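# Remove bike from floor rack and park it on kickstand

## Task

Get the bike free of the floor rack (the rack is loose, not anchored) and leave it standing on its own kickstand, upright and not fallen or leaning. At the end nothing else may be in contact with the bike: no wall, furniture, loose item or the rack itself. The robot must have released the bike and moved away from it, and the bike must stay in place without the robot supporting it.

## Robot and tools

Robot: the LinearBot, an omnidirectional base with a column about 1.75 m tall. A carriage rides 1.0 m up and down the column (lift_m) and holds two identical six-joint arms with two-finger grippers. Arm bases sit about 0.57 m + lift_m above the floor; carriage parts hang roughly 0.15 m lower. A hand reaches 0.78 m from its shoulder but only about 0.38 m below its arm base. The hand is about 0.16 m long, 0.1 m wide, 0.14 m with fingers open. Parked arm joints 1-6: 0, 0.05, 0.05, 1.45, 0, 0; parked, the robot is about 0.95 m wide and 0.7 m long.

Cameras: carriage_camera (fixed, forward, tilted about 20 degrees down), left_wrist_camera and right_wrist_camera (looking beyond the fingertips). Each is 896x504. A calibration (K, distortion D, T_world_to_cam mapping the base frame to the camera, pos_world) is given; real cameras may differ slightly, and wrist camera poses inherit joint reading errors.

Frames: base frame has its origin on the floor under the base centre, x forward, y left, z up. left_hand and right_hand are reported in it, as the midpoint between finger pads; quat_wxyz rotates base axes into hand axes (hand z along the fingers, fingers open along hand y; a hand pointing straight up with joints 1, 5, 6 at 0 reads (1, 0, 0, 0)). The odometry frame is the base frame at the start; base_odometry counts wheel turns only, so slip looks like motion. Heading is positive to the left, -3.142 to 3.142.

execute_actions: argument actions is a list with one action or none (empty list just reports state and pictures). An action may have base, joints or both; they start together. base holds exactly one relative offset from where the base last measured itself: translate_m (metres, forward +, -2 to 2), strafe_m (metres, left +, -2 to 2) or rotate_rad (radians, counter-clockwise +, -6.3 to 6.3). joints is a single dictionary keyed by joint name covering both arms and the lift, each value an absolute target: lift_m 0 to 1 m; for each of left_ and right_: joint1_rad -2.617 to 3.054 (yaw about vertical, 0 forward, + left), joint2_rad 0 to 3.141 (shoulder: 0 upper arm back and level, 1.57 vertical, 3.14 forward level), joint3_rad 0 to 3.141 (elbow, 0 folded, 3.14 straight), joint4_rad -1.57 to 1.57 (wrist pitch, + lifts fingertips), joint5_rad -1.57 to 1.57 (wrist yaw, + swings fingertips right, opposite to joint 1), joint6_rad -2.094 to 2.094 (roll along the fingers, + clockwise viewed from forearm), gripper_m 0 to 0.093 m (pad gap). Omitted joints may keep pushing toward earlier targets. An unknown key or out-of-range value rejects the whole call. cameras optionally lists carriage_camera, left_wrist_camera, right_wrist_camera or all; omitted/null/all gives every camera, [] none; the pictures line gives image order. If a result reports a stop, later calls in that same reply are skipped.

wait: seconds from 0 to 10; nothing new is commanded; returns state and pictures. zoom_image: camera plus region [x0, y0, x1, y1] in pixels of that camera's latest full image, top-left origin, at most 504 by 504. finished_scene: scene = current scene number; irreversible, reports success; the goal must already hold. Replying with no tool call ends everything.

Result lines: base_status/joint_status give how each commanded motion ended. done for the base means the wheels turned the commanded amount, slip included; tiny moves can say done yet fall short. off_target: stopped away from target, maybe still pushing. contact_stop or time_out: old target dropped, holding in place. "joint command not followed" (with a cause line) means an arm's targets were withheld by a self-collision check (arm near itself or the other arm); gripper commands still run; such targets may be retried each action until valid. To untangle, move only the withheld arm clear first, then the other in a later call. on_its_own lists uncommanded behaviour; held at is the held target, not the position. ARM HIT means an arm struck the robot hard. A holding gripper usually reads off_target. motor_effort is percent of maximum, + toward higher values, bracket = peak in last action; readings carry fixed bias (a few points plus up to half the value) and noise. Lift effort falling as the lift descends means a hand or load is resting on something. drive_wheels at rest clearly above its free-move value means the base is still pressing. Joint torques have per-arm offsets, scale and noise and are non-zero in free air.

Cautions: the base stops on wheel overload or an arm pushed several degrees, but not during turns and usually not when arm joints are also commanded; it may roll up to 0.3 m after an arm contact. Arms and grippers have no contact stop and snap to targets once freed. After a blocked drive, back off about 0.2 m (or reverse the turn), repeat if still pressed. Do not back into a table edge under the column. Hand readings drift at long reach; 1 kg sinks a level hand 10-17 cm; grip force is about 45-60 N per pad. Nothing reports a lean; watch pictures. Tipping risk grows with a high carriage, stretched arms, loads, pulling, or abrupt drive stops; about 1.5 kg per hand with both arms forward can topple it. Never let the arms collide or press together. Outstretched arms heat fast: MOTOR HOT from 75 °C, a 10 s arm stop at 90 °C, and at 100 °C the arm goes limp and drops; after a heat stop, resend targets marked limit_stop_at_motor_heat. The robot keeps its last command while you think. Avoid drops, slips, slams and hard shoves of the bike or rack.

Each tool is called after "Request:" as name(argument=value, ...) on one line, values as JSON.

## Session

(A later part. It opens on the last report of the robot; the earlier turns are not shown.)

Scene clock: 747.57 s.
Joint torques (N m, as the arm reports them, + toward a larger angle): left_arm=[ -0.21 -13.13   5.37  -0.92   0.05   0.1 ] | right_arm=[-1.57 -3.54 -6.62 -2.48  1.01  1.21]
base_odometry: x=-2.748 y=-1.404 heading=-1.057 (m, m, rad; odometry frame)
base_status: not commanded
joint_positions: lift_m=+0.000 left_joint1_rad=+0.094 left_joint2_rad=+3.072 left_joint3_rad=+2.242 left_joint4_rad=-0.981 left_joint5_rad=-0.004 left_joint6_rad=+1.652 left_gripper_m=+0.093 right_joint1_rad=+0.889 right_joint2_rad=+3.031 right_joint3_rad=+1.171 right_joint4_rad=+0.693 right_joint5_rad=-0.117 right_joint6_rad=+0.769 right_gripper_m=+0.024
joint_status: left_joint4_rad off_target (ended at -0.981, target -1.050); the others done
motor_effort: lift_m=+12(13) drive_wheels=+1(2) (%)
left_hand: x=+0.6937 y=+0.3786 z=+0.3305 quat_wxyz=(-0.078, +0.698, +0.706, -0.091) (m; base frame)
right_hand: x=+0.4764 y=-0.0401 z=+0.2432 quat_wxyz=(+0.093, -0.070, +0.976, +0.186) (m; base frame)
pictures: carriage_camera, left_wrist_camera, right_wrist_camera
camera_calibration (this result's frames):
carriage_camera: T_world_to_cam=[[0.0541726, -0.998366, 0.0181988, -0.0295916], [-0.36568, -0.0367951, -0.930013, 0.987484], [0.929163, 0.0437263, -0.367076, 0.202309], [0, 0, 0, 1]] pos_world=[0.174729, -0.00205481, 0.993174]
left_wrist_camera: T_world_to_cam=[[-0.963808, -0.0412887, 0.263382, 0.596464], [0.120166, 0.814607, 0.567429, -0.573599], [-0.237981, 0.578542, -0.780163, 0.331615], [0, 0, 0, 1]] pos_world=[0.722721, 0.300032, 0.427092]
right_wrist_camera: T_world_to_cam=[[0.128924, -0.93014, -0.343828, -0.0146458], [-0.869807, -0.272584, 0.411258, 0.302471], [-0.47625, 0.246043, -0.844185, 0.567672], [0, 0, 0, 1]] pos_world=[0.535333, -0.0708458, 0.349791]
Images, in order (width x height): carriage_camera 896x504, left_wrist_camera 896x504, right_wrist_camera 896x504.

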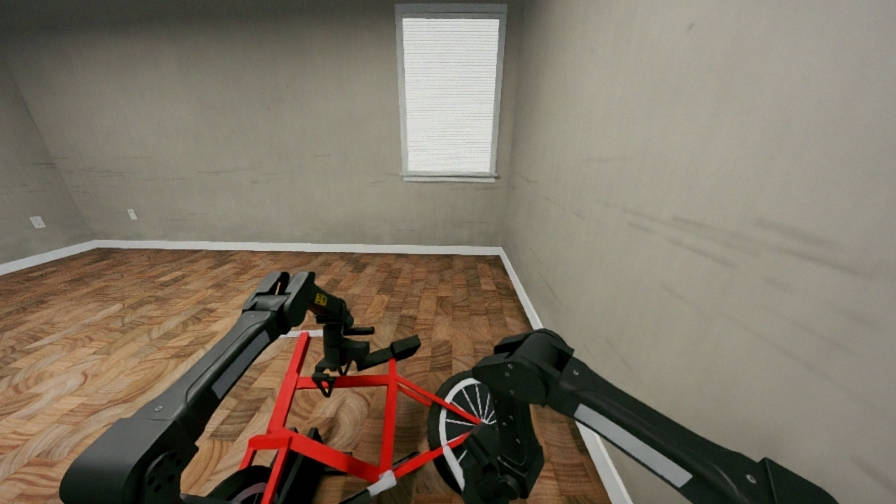

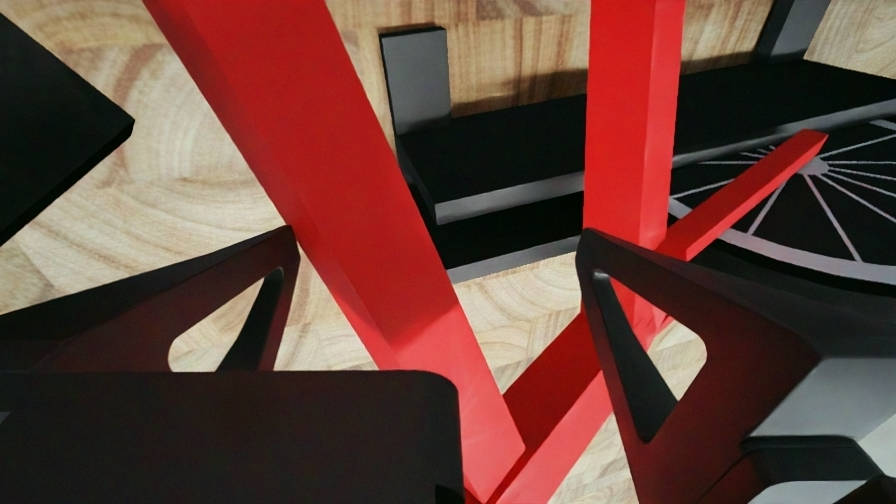

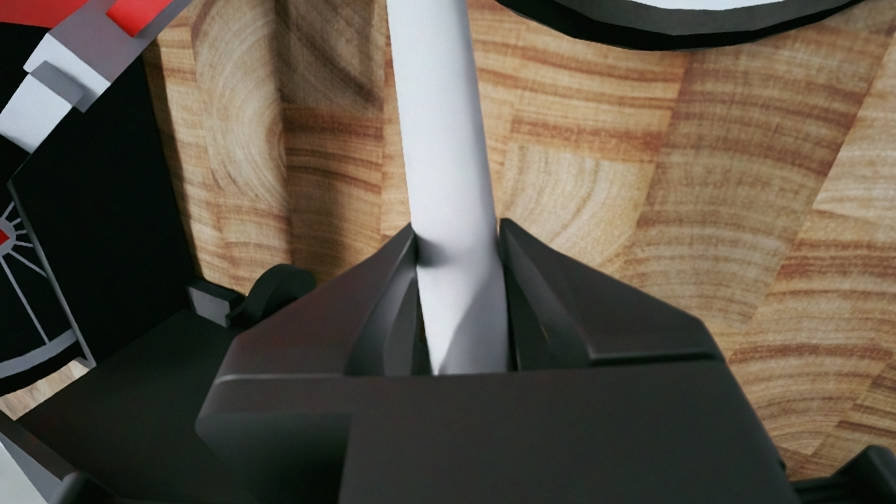

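Request:
execute_actions(actions=[{"joints":{"left_joint2_rad":2.98,"left_joint3_rad":2.4,"left_joint4_rad":-1.3}}], cameras=[])

Request:
execute_actions(actions=[{"joints":{"left_joint2_rad":3.14,"left_joint3_rad":2.35,"left_joint4_rad":-1.3}}], cameras=["left_wrist_camera","carriage_camera"])

Scene clock: 752.67 s.
Joint torques (N m, as the arm reports them, + toward a larger angle): left_arm=[ -0.26 -14.95   5.74  -0.46   0.04   0.12] | right_arm=[-1.51 -3.59 -6.54 -2.45  1.02  1.21]
base_odometry: x=-2.748 y=-1.404 heading=-1.057 (m, m, rad; odometry frame)
base_status: not commanded
joint_positions: lift_m=+0.000 left_joint1_rad=+0.094 left_joint2_rad=+2.968 left_joint3_rad=+2.395 left_joint4_rad=-1.290 left_joint5_rad=-0.004 left_joint6_rad=+1.652 left_gripper_m=+0.093 right_joint1_rad=+0.889 right_joint2_rad=+3.031 right_joint3_rad=+1.171 right_joint4_rad=+0.693 right_joint5_rad=-0.117 right_joint6_rad=+0.769 right_gripper_m=+0.024
joint_status: all done
motor_effort: lift_m=+13(13) drive_wheels=+1(1) (%)
left_hand: x=+0.7069 y=+0.3799 z=+0.4190 quat_wxyz=(-0.095, +0.695, +0.704, -0.110) (m; base frame)
right_hand: x=+0.4764 y=-0.0401 z=+0.2432 quat_wxyz=(+0.093, -0.070, +0.976, +0.186) (m; base frame)
pictures: none
No camera images: the call's "cameras" was empty. Leave "cameras" out to get every camera's image.

Scene clock: 753.43 s.
Joint torques (N m, as the arm reports them, + toward a larger angle): left_arm=[ -0.23 -14.51   4.8   -0.85   0.03   0.13] | right_arm=[-1.55 -3.64 -6.39 -2.5   1.02  1.2 ]
base_odometry: x=-2.748 y=-1.404 heading=-1.057 (m, m, rad; odometry frame)
base_status: not commanded
joint_positions: lift_m=+0.000 left_joint1_rad=+0.094 left_joint2_rad=+3.133 left_joint3_rad=+2.346 left_joint4_rad=-1.302 left_joint5_rad=-0.004 left_joint6_rad=+1.653 left_gripper_m=+0.093 right_joint1_rad=+0.889 right_joint2_rad=+3.031 right_joint3_rad=+1.170 right_joint4_rad=+0.696 right_joint5_rad=-0.116 right_joint6_rad=+0.770 right_gripper_m=+0.024
joint_status: all done
motor_effort: lift_m=+14(14) drive_wheels=+1(2) (%)
left_hand: x=+0.6370 y=+0.3733 z=+0.3485 quat_wxyz=(-0.166, +0.680, +0.687, -0.195) (m; base frame)
right_hand: x=+0.4764 y=-0.0402 z=+0.2432 quat_wxyz=(+0.094, -0.070, +0.975, +0.187) (m; base frame)
pictures: carriage_camera, left_wrist_camera
camera_calibration (this result's frames):
carriage_camera: T_world_to_cam=[[0.0541726, -0.998366, 0.0181988, -0.0295888], [-0.36568, -0.0367951, -0.930013, 0.987345], [0.929163, 0.0437263, -0.367076, 0.202253], [0, 0, 0, 1]] pos_world=[0.174729, -0.00205481, 0.993024]
left_wrist_camera: T_world_to_cam=[[-0.854994, -0.0306043, 0.517735, 0.374938], [0.268, 0.828582, 0.491557, -0.645574], [-0.444029, 0.559031, -0.70023, 0.445949], [0, 0, 0, 1]] pos_world=[0.691598, 0.297086, 0.435485]
Images, in order (width x height): carriage_camera 896x504, left_wrist_camera 896x504.

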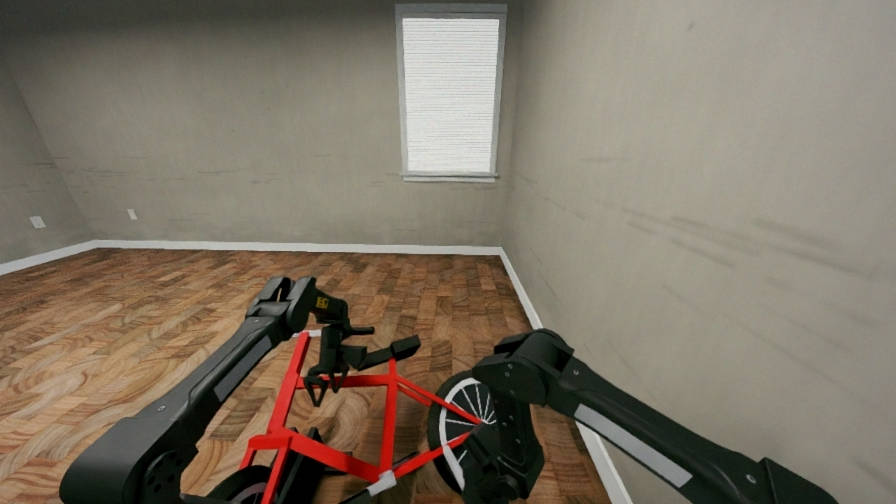

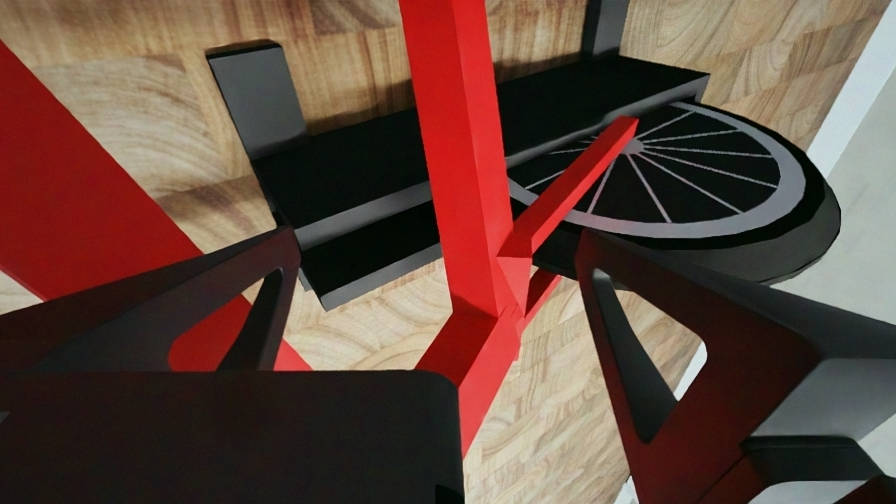

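Request:
execute_actions(actions=[{"joints":{"left_joint2_rad":2.8,"left_joint3_rad":2.0,"left_joint4_rad":-0.72}}], cameras=[])

Request:
execute_actions(actions=[{"joints":{"left_joint2_rad":3.14,"left_joint3_rad":2.15,"left_joint4_rad":-0.55}}], cameras=["left_wrist_camera","carriage_camera"])

Scene clock: 758.83 s.
Joint torques (N m, as the arm reports them, + toward a larger angle): left_arm=[ -0.33 -15.08   4.34   0.63   0.04   0.1 ] | right_arm=[-1.55 -3.53 -6.42 -2.49  1.01  1.2 ]
base_odometry: x=-2.748 y=-1.404 heading=-1.057 (m, m, rad; odometry frame)
base_status: not commanded
joint_positions: lift_m=+0.000 left_joint1_rad=+0.094 left_joint2_rad=+2.793 left_joint3_rad=+2.017 left_joint4_rad=-0.749 left_joint5_rad=-0.004 left_joint6_rad=+1.652 left_gripper_m=+0.093 right_joint1_rad=+0.889 right_joint2_rad=+3.031 right_joint3_rad=+1.170 right_joint4_rad=+0.696 right_joint5_rad=-0.116 right_joint6_rad=+0.770 right_gripper_m=+0.024
joint_status: all done
motor_effort: lift_m=+14(13) drive_wheels=+1(1) (%)
left_hand: x=+0.7553 y=+0.3845 z=+0.4069 quat_wxyz=(+0.013, +0.702, +0.711, +0.019) (m; base frame)
right_hand: x=+0.4764 y=-0.0401 z=+0.2433 quat_wxyz=(+0.094, -0.070, +0.975, +0.187) (m; base frame)
pictures: none
No camera images: the call's "cameras" was empty. Leave "cameras" out to get every camera's image.

Scene clock: 759.80 s.
Joint torques (N m, as the arm reports them, + toward a larger angle): left_arm=[ -0.64 -12.54   5.84   0.35   0.22   0.18] | right_arm=[-1.5  -2.2  -5.84 -2.54  1.03  1.12]
base_odometry: x=-2.748 y=-1.404 heading=-1.057 (m, m, rad; odometry frame)
base_status: not commanded
joint_positions: lift_m=+0.000 left_joint1_rad=+0.100 left_joint2_rad=+3.104 left_joint3_rad=+2.137 left_joint4_rad=-0.547 left_joint5_rad=-0.025 left_joint6_rad=+1.642 left_gripper_m=+0.093 right_joint1_rad=+0.889 right_joint2_rad=+3.011 right_joint3_rad=+1.162 right_joint4_rad=+0.706 right_joint5_rad=-0.118 right_joint6_rad=+0.776 right_gripper_m=+0.023
joint_status: all done
motor_effort: lift_m=+13(13) drive_wheels=+1(2) (%)
left_hand: x=+0.7447 y=+0.3899 z=+0.2880 quat_wxyz=(+0.009, +0.696, +0.717, +0.030) (m; base frame)
right_hand: x=+0.4809 y=-0.0343 z=+0.2505 quat_wxyz=(+0.100, -0.067, +0.973, +0.195) (m; base frame)
pictures: carriage_camera, left_wrist_camera
camera_calibration (this result's frames):
carriage_camera: T_world_to_cam=[[0.0541726, -0.998366, 0.0181988, -0.0295888], [-0.36568, -0.0367951, -0.930013, 0.987344], [0.929163, 0.0437263, -0.367076, 0.202253], [0, 0, 0, 1]] pos_world=[0.174729, -0.00205481, 0.993024]
left_wrist_camera: T_world_to_cam=[[-0.997682, -0.0611359, -0.0298904, 0.774761], [-0.0665499, 0.784745, 0.616236, -0.428131], [-0.0142178, 0.616796, -0.786994, 0.124491], [0, 0, 0, 1]] pos_world=[0.746243, 0.306554, 0.384961]
Images, in order (width x height): carriage_camera 896x504, left_wrist_camera 896x504.

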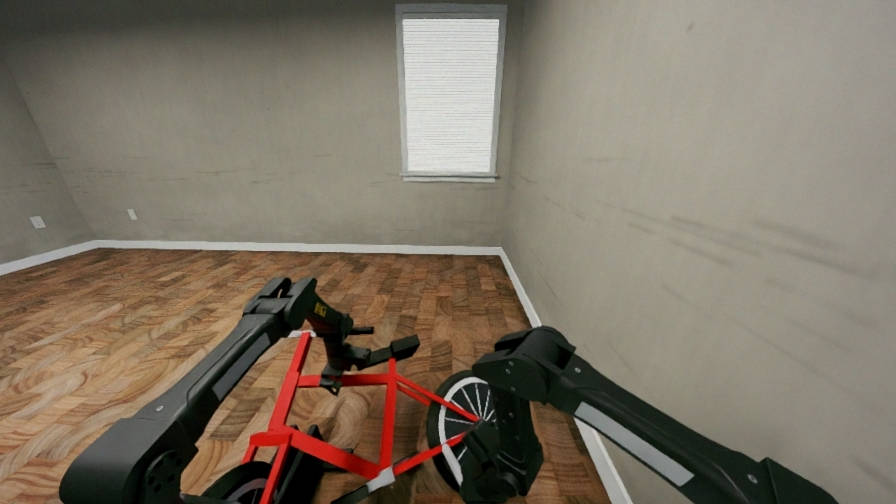

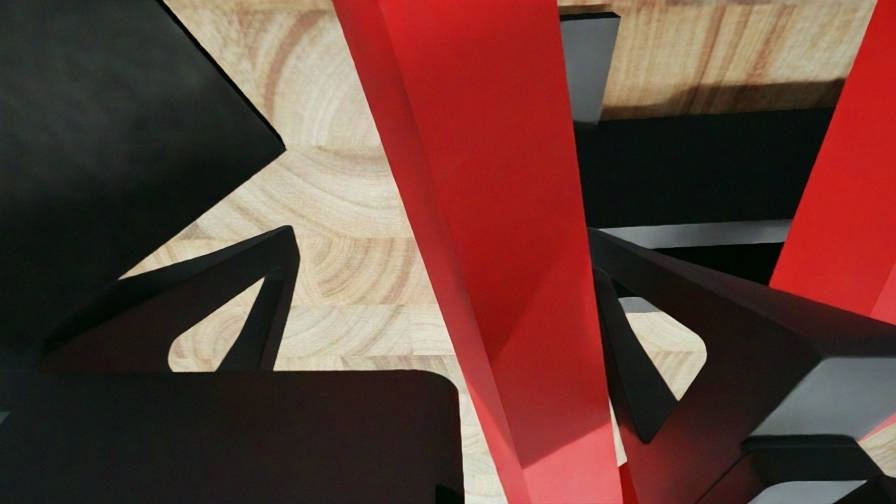

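Request:
execute_actions(actions=[{"joints":{"left_gripper_m":0}}], cameras=[])

Request:
execute_actions(actions=[{"joints":{"left_joint2_rad":2.6,"left_joint3_rad":1.5,"left_joint4_rad":-0.25,"right_joint3_rad":0.9}}], cameras=[])

Request:
execute_actions(actions=[{"joints":{"left_joint2_rad":2.2,"left_joint3_rad":1.0,"left_joint4_rad":0.0}}], cameras=["carriage_camera"])

Scene clock: 765.23 s.
Joint torques (N m, as the arm reports them, + toward a larger angle): left_arm=[ -0.74 -12.64   5.73   0.74   0.08   1.37] | right_arm=[-1.52 -1.98 -5.81 -2.52  1.08  0.99]
base_odometry: x=-2.748 y=-1.404 heading=-1.057 (m, m, rad; odometry frame)
base_status: not commanded
joint_positions: lift_m=+0.000 left_joint1_rad=+0.101 left_joint2_rad=+3.107 left_joint3_rad=+2.137 left_joint4_rad=-0.601 left_joint5_rad=-0.009 left_joint6_rad=+1.518 left_gripper_m=+0.042 right_joint1_rad=+0.889 right_joint2_rad=+3.006 right_joint3_rad=+1.162 right_joint4_rad=+0.705 right_joint5_rad=-0.125 right_joint6_rad=+0.785 right_gripper_m=+0.023
joint_status: left_gripper_m off_target (ended at +0.042, target +0.000)
motor_effort: lift_m=+14(13) drive_wheels=-1(1) (%)
left_hand: x=+0.7306 y=+0.3862 z=+0.2861 quat_wxyz=(-0.003, +0.651, +0.759, +0.003) (m; base frame)
right_hand: x=+0.4813 y=-0.0320 z=+0.2524 quat_wxyz=(+0.098, -0.064, +0.973, +0.200) (m; base frame)
pictures: none
No camera images: the call's "cameras" was empty. Leave "cameras" out to get every camera's image.

Scene clock: 766.50 s.
Joint torques (N m, as the arm reports them, + toward a larger angle): left_arm=[  4.54 -27.53   5.55  -0.39  -1.21   2.38] | right_arm=[-3.15 -4.34 -8.17 -2.88  1.5   1.32]
base_odometry: x=-2.748 y=-1.404 heading=-1.057 (m, m, rad; odometry frame)
base_status: not commanded
joint_positions: lift_m=+0.000 left_joint1_rad=+0.030 left_joint2_rad=+2.792 left_joint3_rad=+1.467 left_joint4_rad=-0.164 left_joint5_rad=+0.152 left_joint6_rad=+1.413 left_gripper_m=+0.041 right_joint1_rad=+0.909 right_joint2_rad=+3.062 right_joint3_rad=+1.028 right_joint4_rad=+0.708 right_joint5_rad=-0.172 right_joint6_rad=+0.761 right_gripper_m=+0.025
joint_status: left_joint2_rad off_target (ended at +2.792, target +2.600); left_joint4_rad off_target (ended at -0.163, target -0.250); right_joint3_rad off_target (ended at +1.028, target +0.900); the others done
on_its_own: right_joint2_rad moved +0.056 toward your old target +3.140
motor_effort: lift_m=+15(16) drive_wheels=+1(2) (%)
left_hand: x=+0.6677 y=+0.3231 z=+0.3151 quat_wxyz=(+0.081, +0.638, +0.766, -0.030) (m; base frame)
right_hand: x=+0.4138 y=-0.0929 z=+0.2296 quat_wxyz=(+0.018, -0.084, +0.985, +0.148) (m; base frame)
pictures: none
No camera images: the call's "cameras" was empty. Leave "cameras" out to get every camera's image.

Scene clock: 767.63 s.
Joint torques (N m, as the arm reports them, + toward a larger angle): left_arm=[  0.16 -10.6    4.2    1.11  -0.06   0.06] | right_arm=[-3.19 -3.76 -8.08 -2.81  1.46  1.27]
base_odometry: x=-2.748 y=-1.404 heading=-1.057 (m, m, rad; odometry frame)
base_status: not commanded
joint_positions: lift_m=+0.000 left_joint1_rad=+0.089 left_joint2_rad=+2.196 left_joint3_rad=+1.005 left_joint4_rad=-0.005 left_joint5_rad=+0.008 left_joint6_rad=+1.651 left_gripper_m=+0.000 right_joint1_rad=+0.909 right_joint2_rad=+3.051 right_joint3_rad=+1.026 right_joint4_rad=+0.698 right_joint5_rad=-0.169 right_joint6_rad=+0.764 right_gripper_m=+0.025
joint_status: all done
on_its_own: left_gripper_m moved -0.041 to your old target +0.000
motor_effort: lift_m=+15(15) drive_wheels=+1(3) (%)
left_hand: x=+0.6709 y=+0.3723 z=+0.4707 quat_wxyz=(+0.123, +0.692, +0.697, +0.140) (m; base frame)
right_hand: x=+0.4153 y=-0.0920 z=+0.2319 quat_wxyz=(+0.019, -0.082, +0.986, +0.146) (m; base frame)
pictures: carriage_camera
camera_calibration (this result's frames):
carriage_camera: T_world_to_cam=[[0.0541726, -0.998366, 0.0181988, -0.0295849], [-0.36568, -0.0367951, -0.930013, 0.987145], [0.929163, 0.0437263, -0.367076, 0.202175], [0, 0, 0, 1]] pos_world=[0.174729, -0.00205481, 0.992809]
Images, in order (width x height): carriage_camera 896x504.

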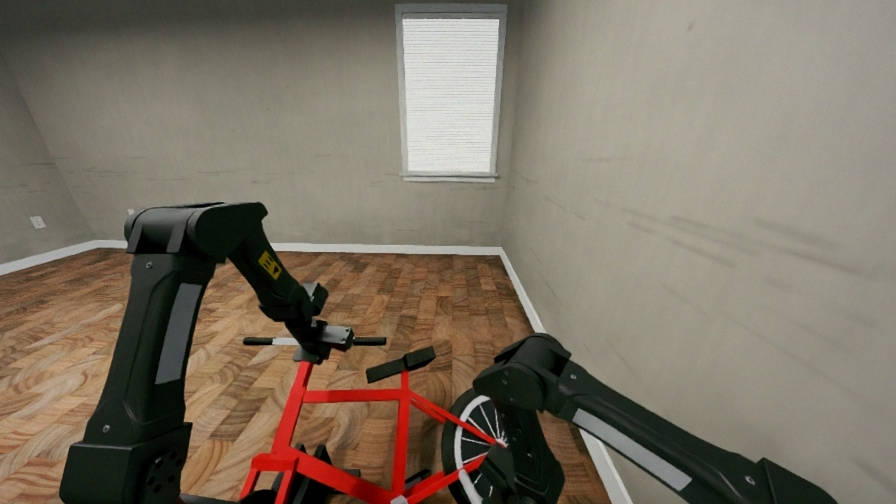

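Request:
execute_actions(actions=[{"joints":{"left_joint2_rad":2.6,"left_joint3_rad":1.75,"left_joint4_rad":-0.75,"left_gripper_m":0.093}}], cameras=[])

Request:
execute_actions(actions=[{"joints":{"left_joint2_rad":2.9,"left_joint3_rad":1.9,"left_joint4_rad":-0.6}}], cameras=["left_wrist_camera","carriage_camera"])

Scene clock: 780.63 s.
Joint torques (N m, as the arm reports them, + toward a larger angle): left_arm=[  0.11 -14.51   6.33   0.14  -0.05   0.08] | right_arm=[-3.14 -3.6  -8.03 -2.81  1.49  1.28]
base_odometry: x=-2.748 y=-1.404 heading=-1.057 (m, m, rad; odometry frame)
base_status: not commanded
joint_positions: lift_m=+0.000 left_joint1_rad=+0.089 left_joint2_rad=+2.601 left_joint3_rad=+1.731 left_joint4_rad=-0.748 left_joint5_rad=+0.007 left_joint6_rad=+1.652 left_gripper_m=+0.093 right_joint1_rad=+0.909 right_joint2_rad=+3.051 right_joint3_rad=+1.026 right_joint4_rad=+0.698 right_joint5_rad=-0.169 right_joint6_rad=+0.764 right_gripper_m=+0.025
joint_status: all done
motor_effort: lift_m=+16(15) drive_wheels=+1(1) (%)
left_hand: x=+0.6981 y=+0.3750 z=+0.4322 quat_wxyz=(-0.013, +0.704, +0.710, -0.020) (m; base frame)
right_hand: x=+0.4153 y=-0.0920 z=+0.2319 quat_wxyz=(+0.019, -0.082, +0.986, +0.146) (m; base frame)
pictures: none
No camera images: the call's "cameras" was empty. Leave "cameras" out to get every camera's image.

Scene clock: 781.57 s.
Joint torques (N m, as the arm reports them, + toward a larger angle): left_arm=[  0.11 -15.74   6.23   0.52   0.01   0.11] | right_arm=[-2.58 -1.78 -6.8  -2.89  1.51  1.21]
base_odometry: x=-2.748 y=-1.404 heading=-1.057 (m, m, rad; odometry frame)
base_status: not commanded
joint_positions: lift_m=+0.000 left_joint1_rad=+0.089 left_joint2_rad=+2.914 left_joint3_rad=+1.872 left_joint4_rad=-0.658 left_joint5_rad=-0.003 left_joint6_rad=+1.650 left_gripper_m=+0.093 right_joint1_rad=+0.902 right_joint2_rad=+3.022 right_joint3_rad=+1.009 right_joint4_rad=+0.712 right_joint5_rad=-0.171 right_joint6_rad=+0.769 right_gripper_m=+0.024
joint_status: left_joint4_rad off_target (ended at -0.658, target -0.600); the others done
motor_effort: lift_m=+15(17) drive_wheels=+0(1) (%)
left_hand: x=+0.6804 y=+0.3752 z=+0.3254 quat_wxyz=(-0.043, +0.702, +0.709, -0.048) (m; base frame)
right_hand: x=+0.4221 y=-0.0861 z=+0.2406 quat_wxyz=(+0.027, -0.077, +0.984, +0.156) (m; base frame)
pictures: carriage_camera, left_wrist_camera
camera_calibration (this result's frames):
carriage_camera: T_world_to_cam=[[0.0541726, -0.998366, 0.0181988, -0.029585], [-0.36568, -0.0367951, -0.930013, 0.987152], [0.929163, 0.0437263, -0.367076, 0.202177], [0, 0, 0, 1]] pos_world=[0.174729, -0.00205481, 0.992817]
left_wrist_camera: T_world_to_cam=[[-0.987053, -0.0412323, 0.155003, 0.635871], [0.0581428, 0.808682, 0.585366, -0.527689], [-0.149484, 0.5868, -0.795814, 0.268286], [0, 0, 0, 1]] pos_world=[0.698424, 0.29552, 0.423835]
Images, in order (width x height): carriage_camera 896x504, left_wrist_camera 896x504.

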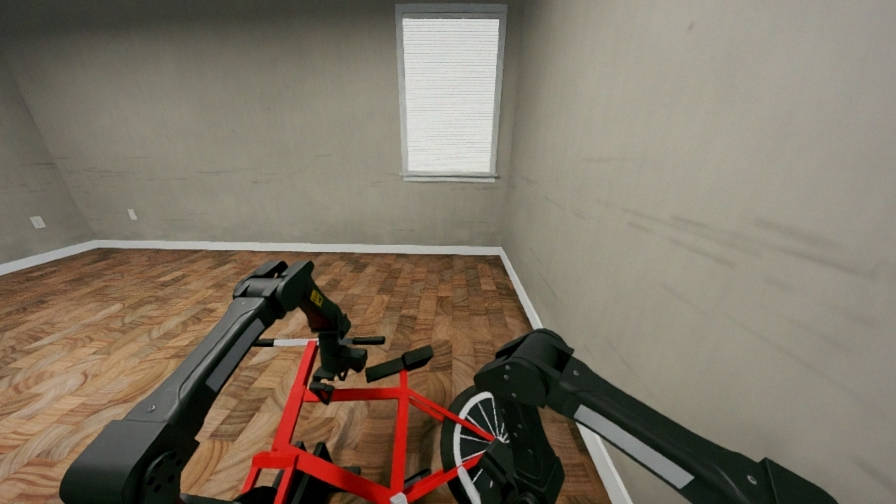

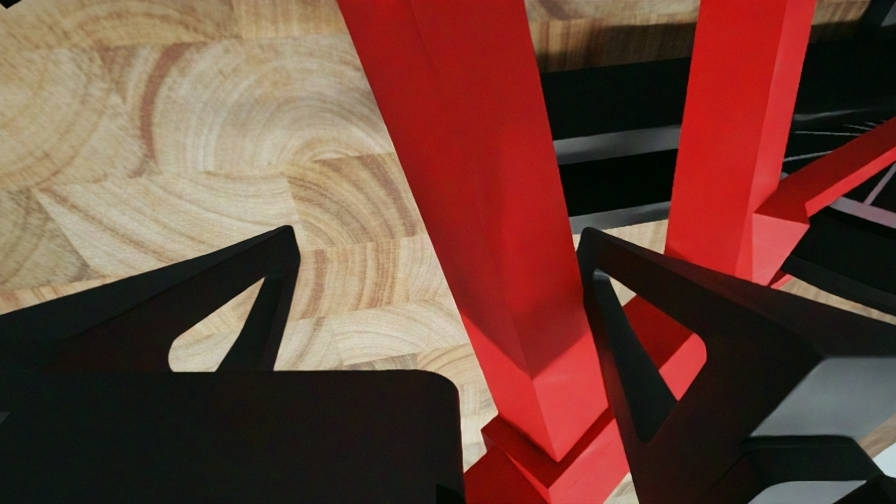

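Request:
execute_actions(actions=[{"joints":{"left_joint2_rad":3.14,"left_joint3_rad":2.1,"left_joint4_rad":-0.75}}], cameras=["left_wrist_camera"])

Request:
execute_actions(actions=[{"joints":{"left_gripper_m":0}}], cameras=[])

Request:
execute_actions(actions=[{"joints":{"left_joint2_rad":2.85,"left_joint3_rad":1.65,"left_joint4_rad":-0.7}}], cameras=[])

Request:
execute_actions(actions=[{"joints":{"left_joint2_rad":2.6,"left_joint3_rad":1.3,"left_joint4_rad":-0.6}}], cameras=["left_wrist_camera","carriage_camera"])

Scene clock: 788.97 s.
Joint torques (N m, as the arm reports them, + toward a larger angle): left_arm=[-0.52 -7.67  4.71  0.56  0.01  0.14] | right_arm=[-2.31 -0.65 -6.37 -2.87  1.51  1.21]
base_odometry: x=-2.748 y=-1.404 heading=-1.057 (m, m, rad; odometry frame)
base_status: not commanded
joint_positions: lift_m=+0.000 left_joint1_rad=+0.098 left_joint2_rad=+3.051 left_joint3_rad=+2.098 left_joint4_rad=-0.830 left_joint5_rad=+0.002 left_joint6_rad=+1.649 left_gripper_m=+0.093 right_joint1_rad=+0.899 right_joint2_rad=+3.006 right_joint3_rad=+1.004 right_joint4_rad=+0.712 right_joint5_rad=-0.171 right_joint6_rad=+0.769 right_gripper_m=+0.024
joint_status: left_joint2_rad off_target (ended at +3.051, target +3.140); left_joint4_rad off_target (ended at -0.830, target -0.750); the others done
motor_effort: lift_m=+15(15) drive_wheels=-1(2) (%)
left_hand: x=+0.6810 y=+0.3779 z=+0.3092 quat_wxyz=(-0.067, +0.696, +0.710, -0.082) (m; base frame)
right_hand: x=+0.4257 y=-0.0830 z=+0.2451 quat_wxyz=(+0.031, -0.076, +0.984, +0.160) (m; base frame)
pictures: left_wrist_camera
camera_calibration (this result's frames):
left_wrist_camera: T_world_to_cam=[[-0.970506, -0.0481794, 0.236212, 0.605357], [0.0978755, 0.816693, 0.568711, -0.545418], [-0.220313, 0.575057, -0.78789, 0.30411], [0, 0, 0, 1]] pos_world=[0.707885, 0.299725, 0.406798]
Images, in order (width x height): left_wrist_camera 896x504.

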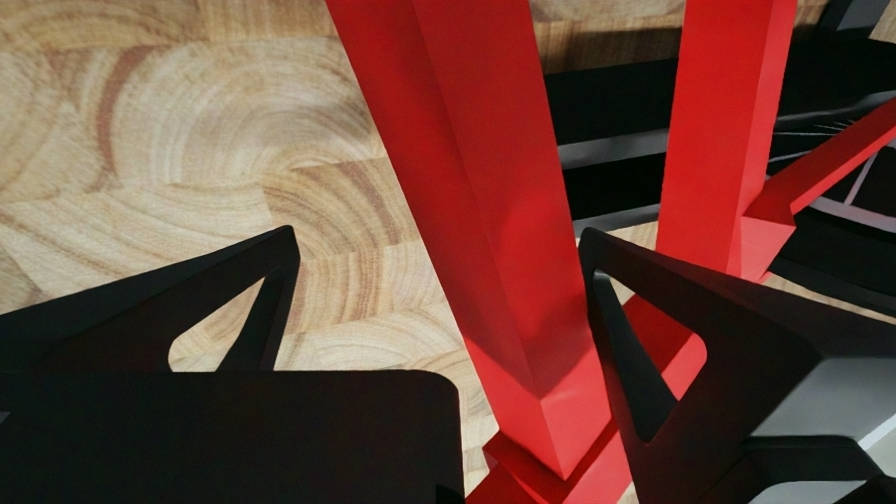

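Scene clock: 789.70 s.
Joint torques (N m, as the arm reports them, + toward a larger angle): left_arm=[-0.66 -7.44  4.12  1.14 -0.13  0.88] | right_arm=[-2.27 -0.15 -6.23 -2.85  1.5   1.21]
base_odometry: x=-2.748 y=-1.404 heading=-1.057 (m, m, rad; odometry frame)
base_status: not commanded
joint_positions: lift_m=+0.000 left_joint1_rad=+0.100 left_joint2_rad=+3.050 left_joint3_rad=+2.104 left_joint4_rad=-0.905 left_joint5_rad=+0.018 left_joint6_rad=+1.572 left_gripper_m=+0.045 right_joint1_rad=+0.898 right_joint2_rad=+2.997 right_joint3_rad=+1.002 right_joint4_rad=+0.712 right_joint5_rad=-0.171 right_joint6_rad=+0.769 right_gripper_m=+0.024
joint_status: left_gripper_m off_target (ended at +0.045, target +0.000)
motor_effort: lift_m=+13(15) drive_wheels=+1(2) (%)
left_hand: x=+0.6666 y=+0.3745 z=+0.3155 quat_wxyz=(-0.087, +0.664, +0.735, -0.109) (m; base frame)
right_hand: x=+0.4281 y=-0.0809 z=+0.2478 quat_wxyz=(+0.034, -0.076, +0.983, +0.163) (m; base frame)
pictures: none
No camera images: the call's "cameras" was empty. Leave "cameras" out to get every camera's image.

Scene clock: 791.07 s.
Joint torques (N m, as the arm reports them, + toward a larger angle): left_arm=[-0.08 -8.95  0.27 -0.77 -0.32  0.14] | right_arm=[-2.23 -1.72 -6.37 -3.05  1.52  1.25]
base_odometry: x=-2.748 y=-1.404 heading=-1.057 (m, m, rad; odometry frame)
base_status: not commanded
joint_positions: lift_m=+0.000 left_joint1_rad=+0.092 left_joint2_rad=+2.788 left_joint3_rad=+1.708 left_joint4_rad=-0.619 left_joint5_rad=+0.039 left_joint6_rad=+1.649 left_gripper_m=+0.000 right_joint1_rad=+0.898 right_joint2_rad=+3.021 right_joint3_rad=+1.002 right_joint4_rad=+0.731 right_joint5_rad=-0.172 right_joint6_rad=+0.767 right_gripper_m=+0.024
joint_status: left_joint2_rad off_target (ended at +2.788, target +2.850); left_joint3_rad off_target (ended at +1.708, target +1.650); left_joint4_rad off_target (ended at -0.619, target -0.700)
on_its_own: left_gripper_m moved -0.045 to your old target +0.000
motor_effort: lift_m=+14(15) drive_wheels=+2(1) (%)
left_hand: x=+0.6645 y=+0.3677 z=+0.3509 quat_wxyz=(-0.027, +0.700, +0.711, -0.062) (m; base frame)
right_hand: x=+0.4239 y=-0.0857 z=+0.2423 quat_wxyz=(+0.032, -0.077, +0.983, +0.161) (m; base frame)
pictures: none
No camera images: the call's "cameras" was empty. Leave "cameras" out to get every camera's image.

Scene clock: 792.03 s.
Joint torques (N m, as the arm reports them, + toward a larger angle): left_arm=[ -0.06 -13.01   1.75  -0.45  -0.07   0.12] | right_arm=[-2.22 -1.69 -6.38 -3.06  1.51  1.25]
base_odometry: x=-2.748 y=-1.404 heading=-1.057 (m, m, rad; odometry frame)
base_status: not commanded
joint_positions: lift_m=+0.000 left_joint1_rad=+0.092 left_joint2_rad=+2.614 left_joint3_rad=+1.315 left_joint4_rad=-0.600 left_joint5_rad=+0.008 left_joint6_rad=+1.652 left_gripper_m=+0.000 right_joint1_rad=+0.898 right_joint2_rad=+3.021 right_joint3_rad=+1.002 right_joint4_rad=+0.730 right_joint5_rad=-0.172 right_joint6_rad=+0.766 right_gripper_m=+0.024
joint_status: all done
motor_effort: lift_m=+14(13) drive_wheels=+0(2) (%)
left_hand: x=+0.5524 y=+0.3625 z=+0.3712 quat_wxyz=(-0.102, +0.693, +0.702, -0.128) (m; base frame)
right_hand: x=+0.4238 y=-0.0859 z=+0.2422 quat_wxyz=(+0.032, -0.077, +0.984, +0.161) (m; base frame)
pictures: carriage_camera, left_wrist_camera
camera_calibration (this result's frames):
carriage_camera: T_world_to_cam=[[0.0541726, -0.998366, 0.0181988, -0.0295901], [-0.36568, -0.0367951, -0.930013, 0.987411], [0.929163, 0.0437263, -0.367076, 0.20228], [0, 0, 0, 1]] pos_world=[0.174729, -0.00205481, 0.993095]
left_wrist_camera: T_world_to_cam=[[-0.937303, -0.0366869, 0.346579, 0.401746], [0.166891, 0.825764, 0.538759, -0.585783], [-0.305958, 0.562821, -0.767869, 0.377793], [0, 0, 0, 1]] pos_world=[0.589908, 0.285827, 0.466454]
Images, in order (width x height): carriage_camera 896x504, left_wrist_camera 896x504.

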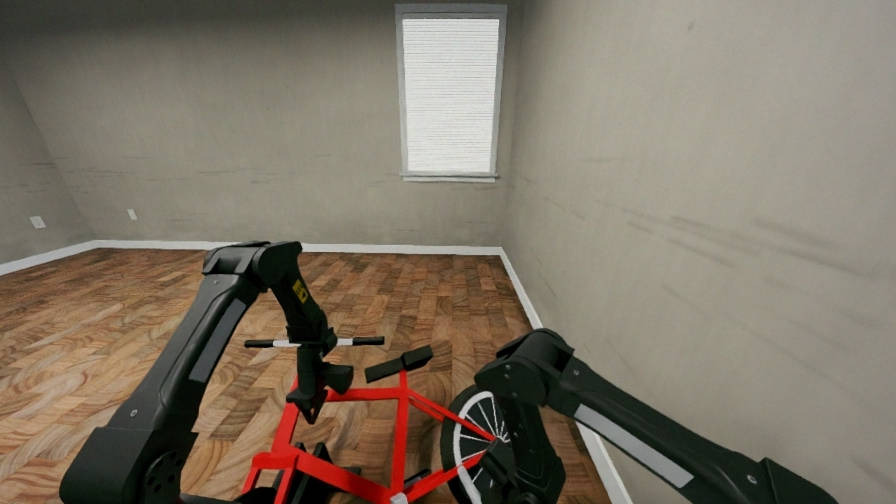

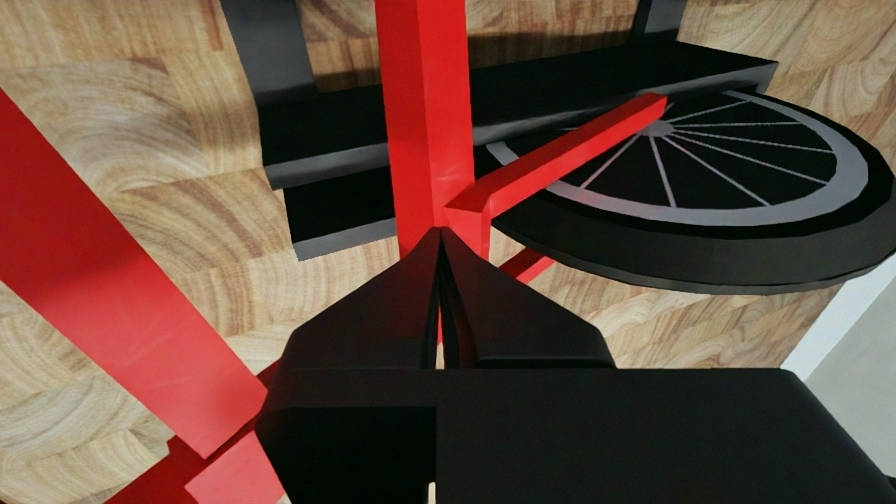

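Request:
execute_actions(actions=[{"joints":{"left_joint1_rad":-0.15,"left_joint2_rad":2.55,"left_joint3_rad":1.8,"left_joint4_rad":-0.8,"left_joint6_rad":1.42,"left_gripper_m":0.093}}], cameras=[])

Request:
execute_actions(actions=[{"joints":{"left_joint2_rad":2.85,"left_joint3_rad":1.95,"left_joint4_rad":-0.67}}], cameras=["left_wrist_camera","carriage_camera"])

Scene clock: 802.80 s.
Joint torques (N m, as the arm reports them, + toward a larger angle): left_arm=[  0.74 -14.98   6.25   0.22   0.    -0.06] | right_arm=[-2.23 -1.72 -6.42 -3.04  1.51  1.26]
base_odometry: x=-2.748 y=-1.404 heading=-1.057 (m, m, rad; odometry frame)
base_status: not commanded
joint_positions: lift_m=+0.000 left_joint1_rad=-0.158 left_joint2_rad=+2.554 left_joint3_rad=+1.789 left_joint4_rad=-0.791 left_joint5_rad=+0.002 left_joint6_rad=+1.427 left_gripper_m=+0.093 right_joint1_rad=+0.898 right_joint2_rad=+3.021 right_joint3_rad=+1.002 right_joint4_rad=+0.730 right_joint5_rad=-0.171 right_joint6_rad=+0.766 right_gripper_m=+0.024
joint_status: all done
motor_effort: lift_m=+14(12) drive_wheels=+1(1) (%)
left_hand: x=+0.7169 y=+0.2640 z=+0.4651 quat_wxyz=(+0.006, +0.712, +0.702, +0.004) (m; base frame)
right_hand: x=+0.4238 y=-0.0861 z=+0.2421 quat_wxyz=(+0.032, -0.077, +0.984, +0.160) (m; base frame)
pictures: none
No camera images: the call's "cameras" was empty. Leave "cameras" out to get every camera's image.

Scene clock: 803.73 s.
Joint torques (N m, as the arm reports them, + toward a larger angle): left_arm=[  0.52 -13.15   5.42  -0.21   0.04  -0.03] | right_arm=[-2.3  -1.84 -6.39 -3.05  1.51  1.3 ]
base_odometry: x=-2.748 y=-1.404 heading=-1.057 (m, m, rad; odometry frame)
base_status: not commanded
joint_positions: lift_m=+0.000 left_joint1_rad=-0.157 left_joint2_rad=+2.821 left_joint3_rad=+1.950 left_joint4_rad=-0.593 left_joint5_rad=-0.001 left_joint6_rad=+1.423 left_gripper_m=+0.093 right_joint1_rad=+0.898 right_joint2_rad=+3.023 right_joint3_rad=+1.002 right_joint4_rad=+0.730 right_joint5_rad=-0.169 right_joint6_rad=+0.763 right_gripper_m=+0.024
joint_status: left_joint4_rad off_target (ended at -0.593, target -0.670); the others done
motor_effort: lift_m=+13(13) drive_wheels=+1(2) (%)
left_hand: x=+0.7553 y=+0.2592 z=+0.3809 quat_wxyz=(+0.042, +0.709, +0.703, +0.032) (m; base frame)
right_hand: x=+0.4235 y=-0.0868 z=+0.2416 quat_wxyz=(+0.032, -0.078, +0.984, +0.159) (m; base frame)
pictures: carriage_camera, left_wrist_camera
camera_calibration (this result's frames):
carriage_camera: T_world_to_cam=[[0.0541726, -0.998366, 0.0181988, -0.0295901], [-0.36568, -0.0367951, -0.930013, 0.987411], [0.929163, 0.0437263, -0.367076, 0.20228], [0, 0, 0, 1]] pos_world=[0.174729, -0.00205481, 0.993095]
left_wrist_camera: T_world_to_cam=[[-0.996667, -0.0232244, -0.0782006, 0.787926], [-0.0643578, 0.812914, 0.578817, -0.376819], [0.0501277, 0.58192, -0.811699, 0.248214], [0, 0, 0, 1]] pos_world=[0.748606, 0.18018, 0.4812]
Images, in order (width x height): carriage_camera 896x504, left_wrist_camera 896x504.

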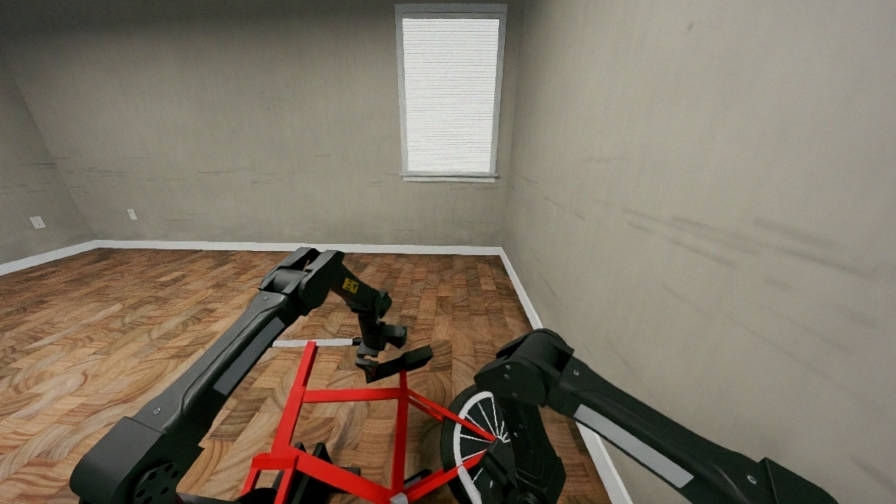

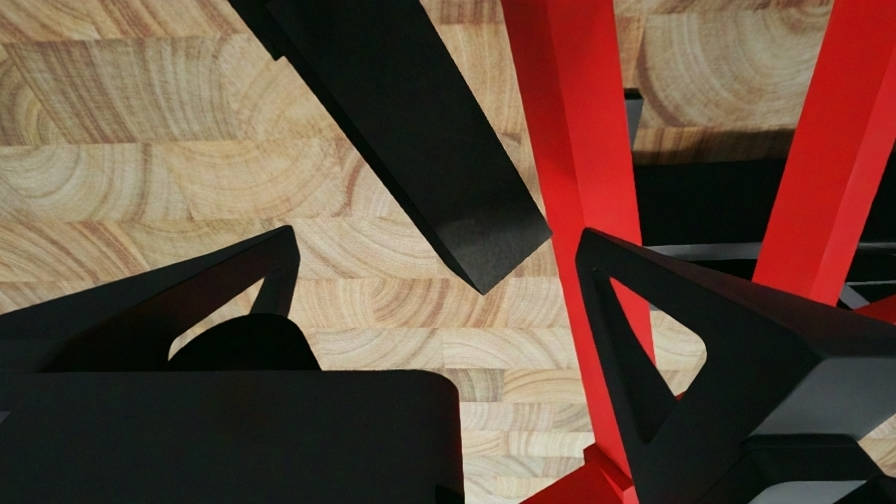

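Request:
execute_actions(actions=[{"joints":{"left_joint1_rad":-0.03,"left_joint2_rad":2.6,"left_joint3_rad":1.72,"left_joint4_rad":-0.72,"left_joint6_rad":1.54}}], cameras=[])

Request:
execute_actions(actions=[{"joints":{"left_joint2_rad":2.9,"left_joint3_rad":1.9,"left_joint4_rad":-0.55}}], cameras=["left_wrist_camera","carriage_camera"])

Scene clock: 808.50 s.
Joint torques (N m, as the arm reports them, + toward a larger angle): left_arm=[ -0.92 -14.18   2.88  -0.29   0.03   0.05] | right_arm=[-2.24 -2.44 -6.45 -3.04  1.44  1.37]
base_odometry: x=-2.748 y=-1.404 heading=-1.057 (m, m, rad; odometry frame)
base_status: not commanded
joint_positions: lift_m=+0.000 left_joint1_rad=-0.017 left_joint2_rad=+2.592 left_joint3_rad=+1.758 left_joint4_rad=-0.640 left_joint5_rad=+0.002 left_joint6_rad=+1.536 left_gripper_m=+0.093 right_joint1_rad=+0.898 right_joint2_rad=+3.035 right_joint3_rad=+1.002 right_joint4_rad=+0.728 right_joint5_rad=-0.163 right_joint6_rad=+0.757 right_gripper_m=+0.024
joint_status: left_joint4_rad off_target (ended at -0.640, target -0.720); the others done
motor_effort: lift_m=+15(14) drive_wheels=+1(3) (%)
left_hand: x=+0.7392 y=+0.3283 z=+0.4432 quat_wxyz=(+0.036, +0.700, +0.712, +0.033) (m; base frame)
right_hand: x=+0.4207 y=-0.0920 z=+0.2380 quat_wxyz=(+0.030, -0.080, +0.985, +0.152) (m; base frame)
pictures: none
No camera images: the call's "cameras" was empty. Leave "cameras" out to get every camera's image.

Scene clock: 809.43 s.
Joint torques (N m, as the arm reports them, + toward a larger angle): left_arm=[-1.09 -8.23  4.93  0.42  0.    0.07] | right_arm=[-2.16 -1.79 -6.4  -2.94  1.43  1.37]
base_odometry: x=-2.748 y=-1.404 heading=-1.057 (m, m, rad; odometry frame)
base_status: not commanded
joint_positions: lift_m=+0.000 left_joint1_rad=-0.014 left_joint2_rad=+2.814 left_joint3_rad=+1.905 left_joint4_rad=-0.537 left_joint5_rad=+0.001 left_joint6_rad=+1.533 left_gripper_m=+0.093 right_joint1_rad=+0.897 right_joint2_rad=+3.023 right_joint3_rad=+1.001 right_joint4_rad=+0.717 right_joint5_rad=-0.161 right_joint6_rad=+0.757 right_gripper_m=+0.024
joint_status: left_joint2_rad off_target (ended at +2.814, target +2.900); the others done
motor_effort: lift_m=+14(13) drive_wheels=+1(1) (%)
left_hand: x=+0.7598 y=+0.3300 z=+0.3757 quat_wxyz=(+0.046, +0.697, +0.714, +0.043) (m; base frame)
right_hand: x=+0.4225 y=-0.0908 z=+0.2404 quat_wxyz=(+0.031, -0.080, +0.985, +0.151) (m; base frame)
pictures: carriage_camera, left_wrist_camera
camera_calibration (this result's frames):
carriage_camera: T_world_to_cam=[[0.0541726, -0.998366, 0.0181988, -0.0295896], [-0.36568, -0.0367951, -0.930013, 0.987383], [0.929163, 0.0437263, -0.367076, 0.202269], [0, 0, 0, 1]] pos_world=[0.174729, -0.00205481, 0.993066]
left_wrist_camera: T_world_to_cam=[[-0.993585, -0.0551948, -0.0987015, 0.809534], [-0.102776, 0.804838, 0.584529, -0.401342], [0.0471757, 0.590923, -0.805347, 0.199507], [0, 0, 0, 1]] pos_world=[0.75368, 0.249804, 0.475171]
Images, in order (width x height): carriage_camera 896x504, left_wrist_camera 896x504.

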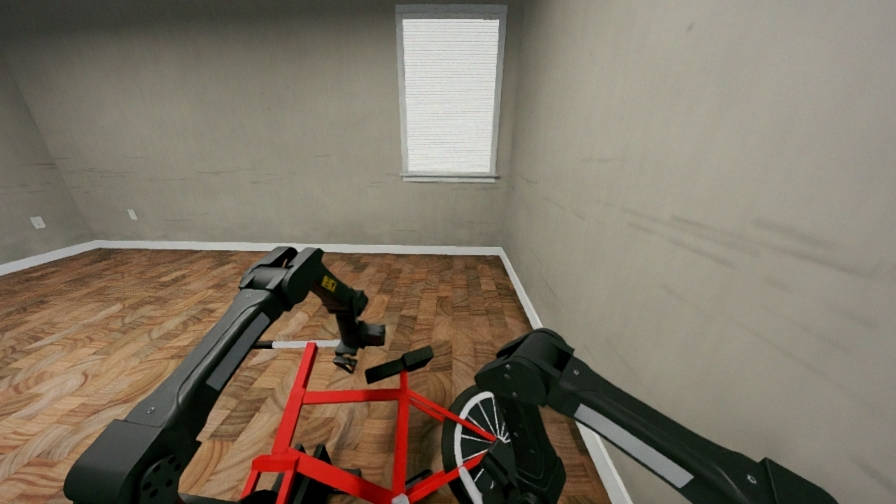

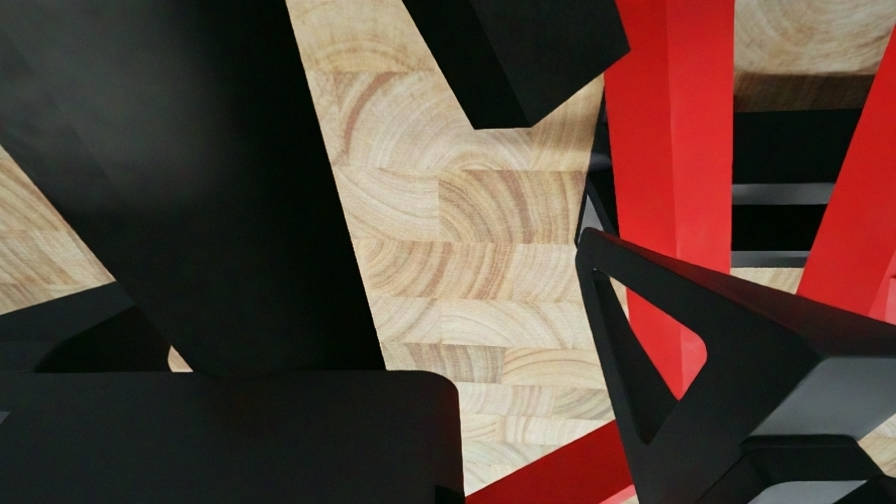

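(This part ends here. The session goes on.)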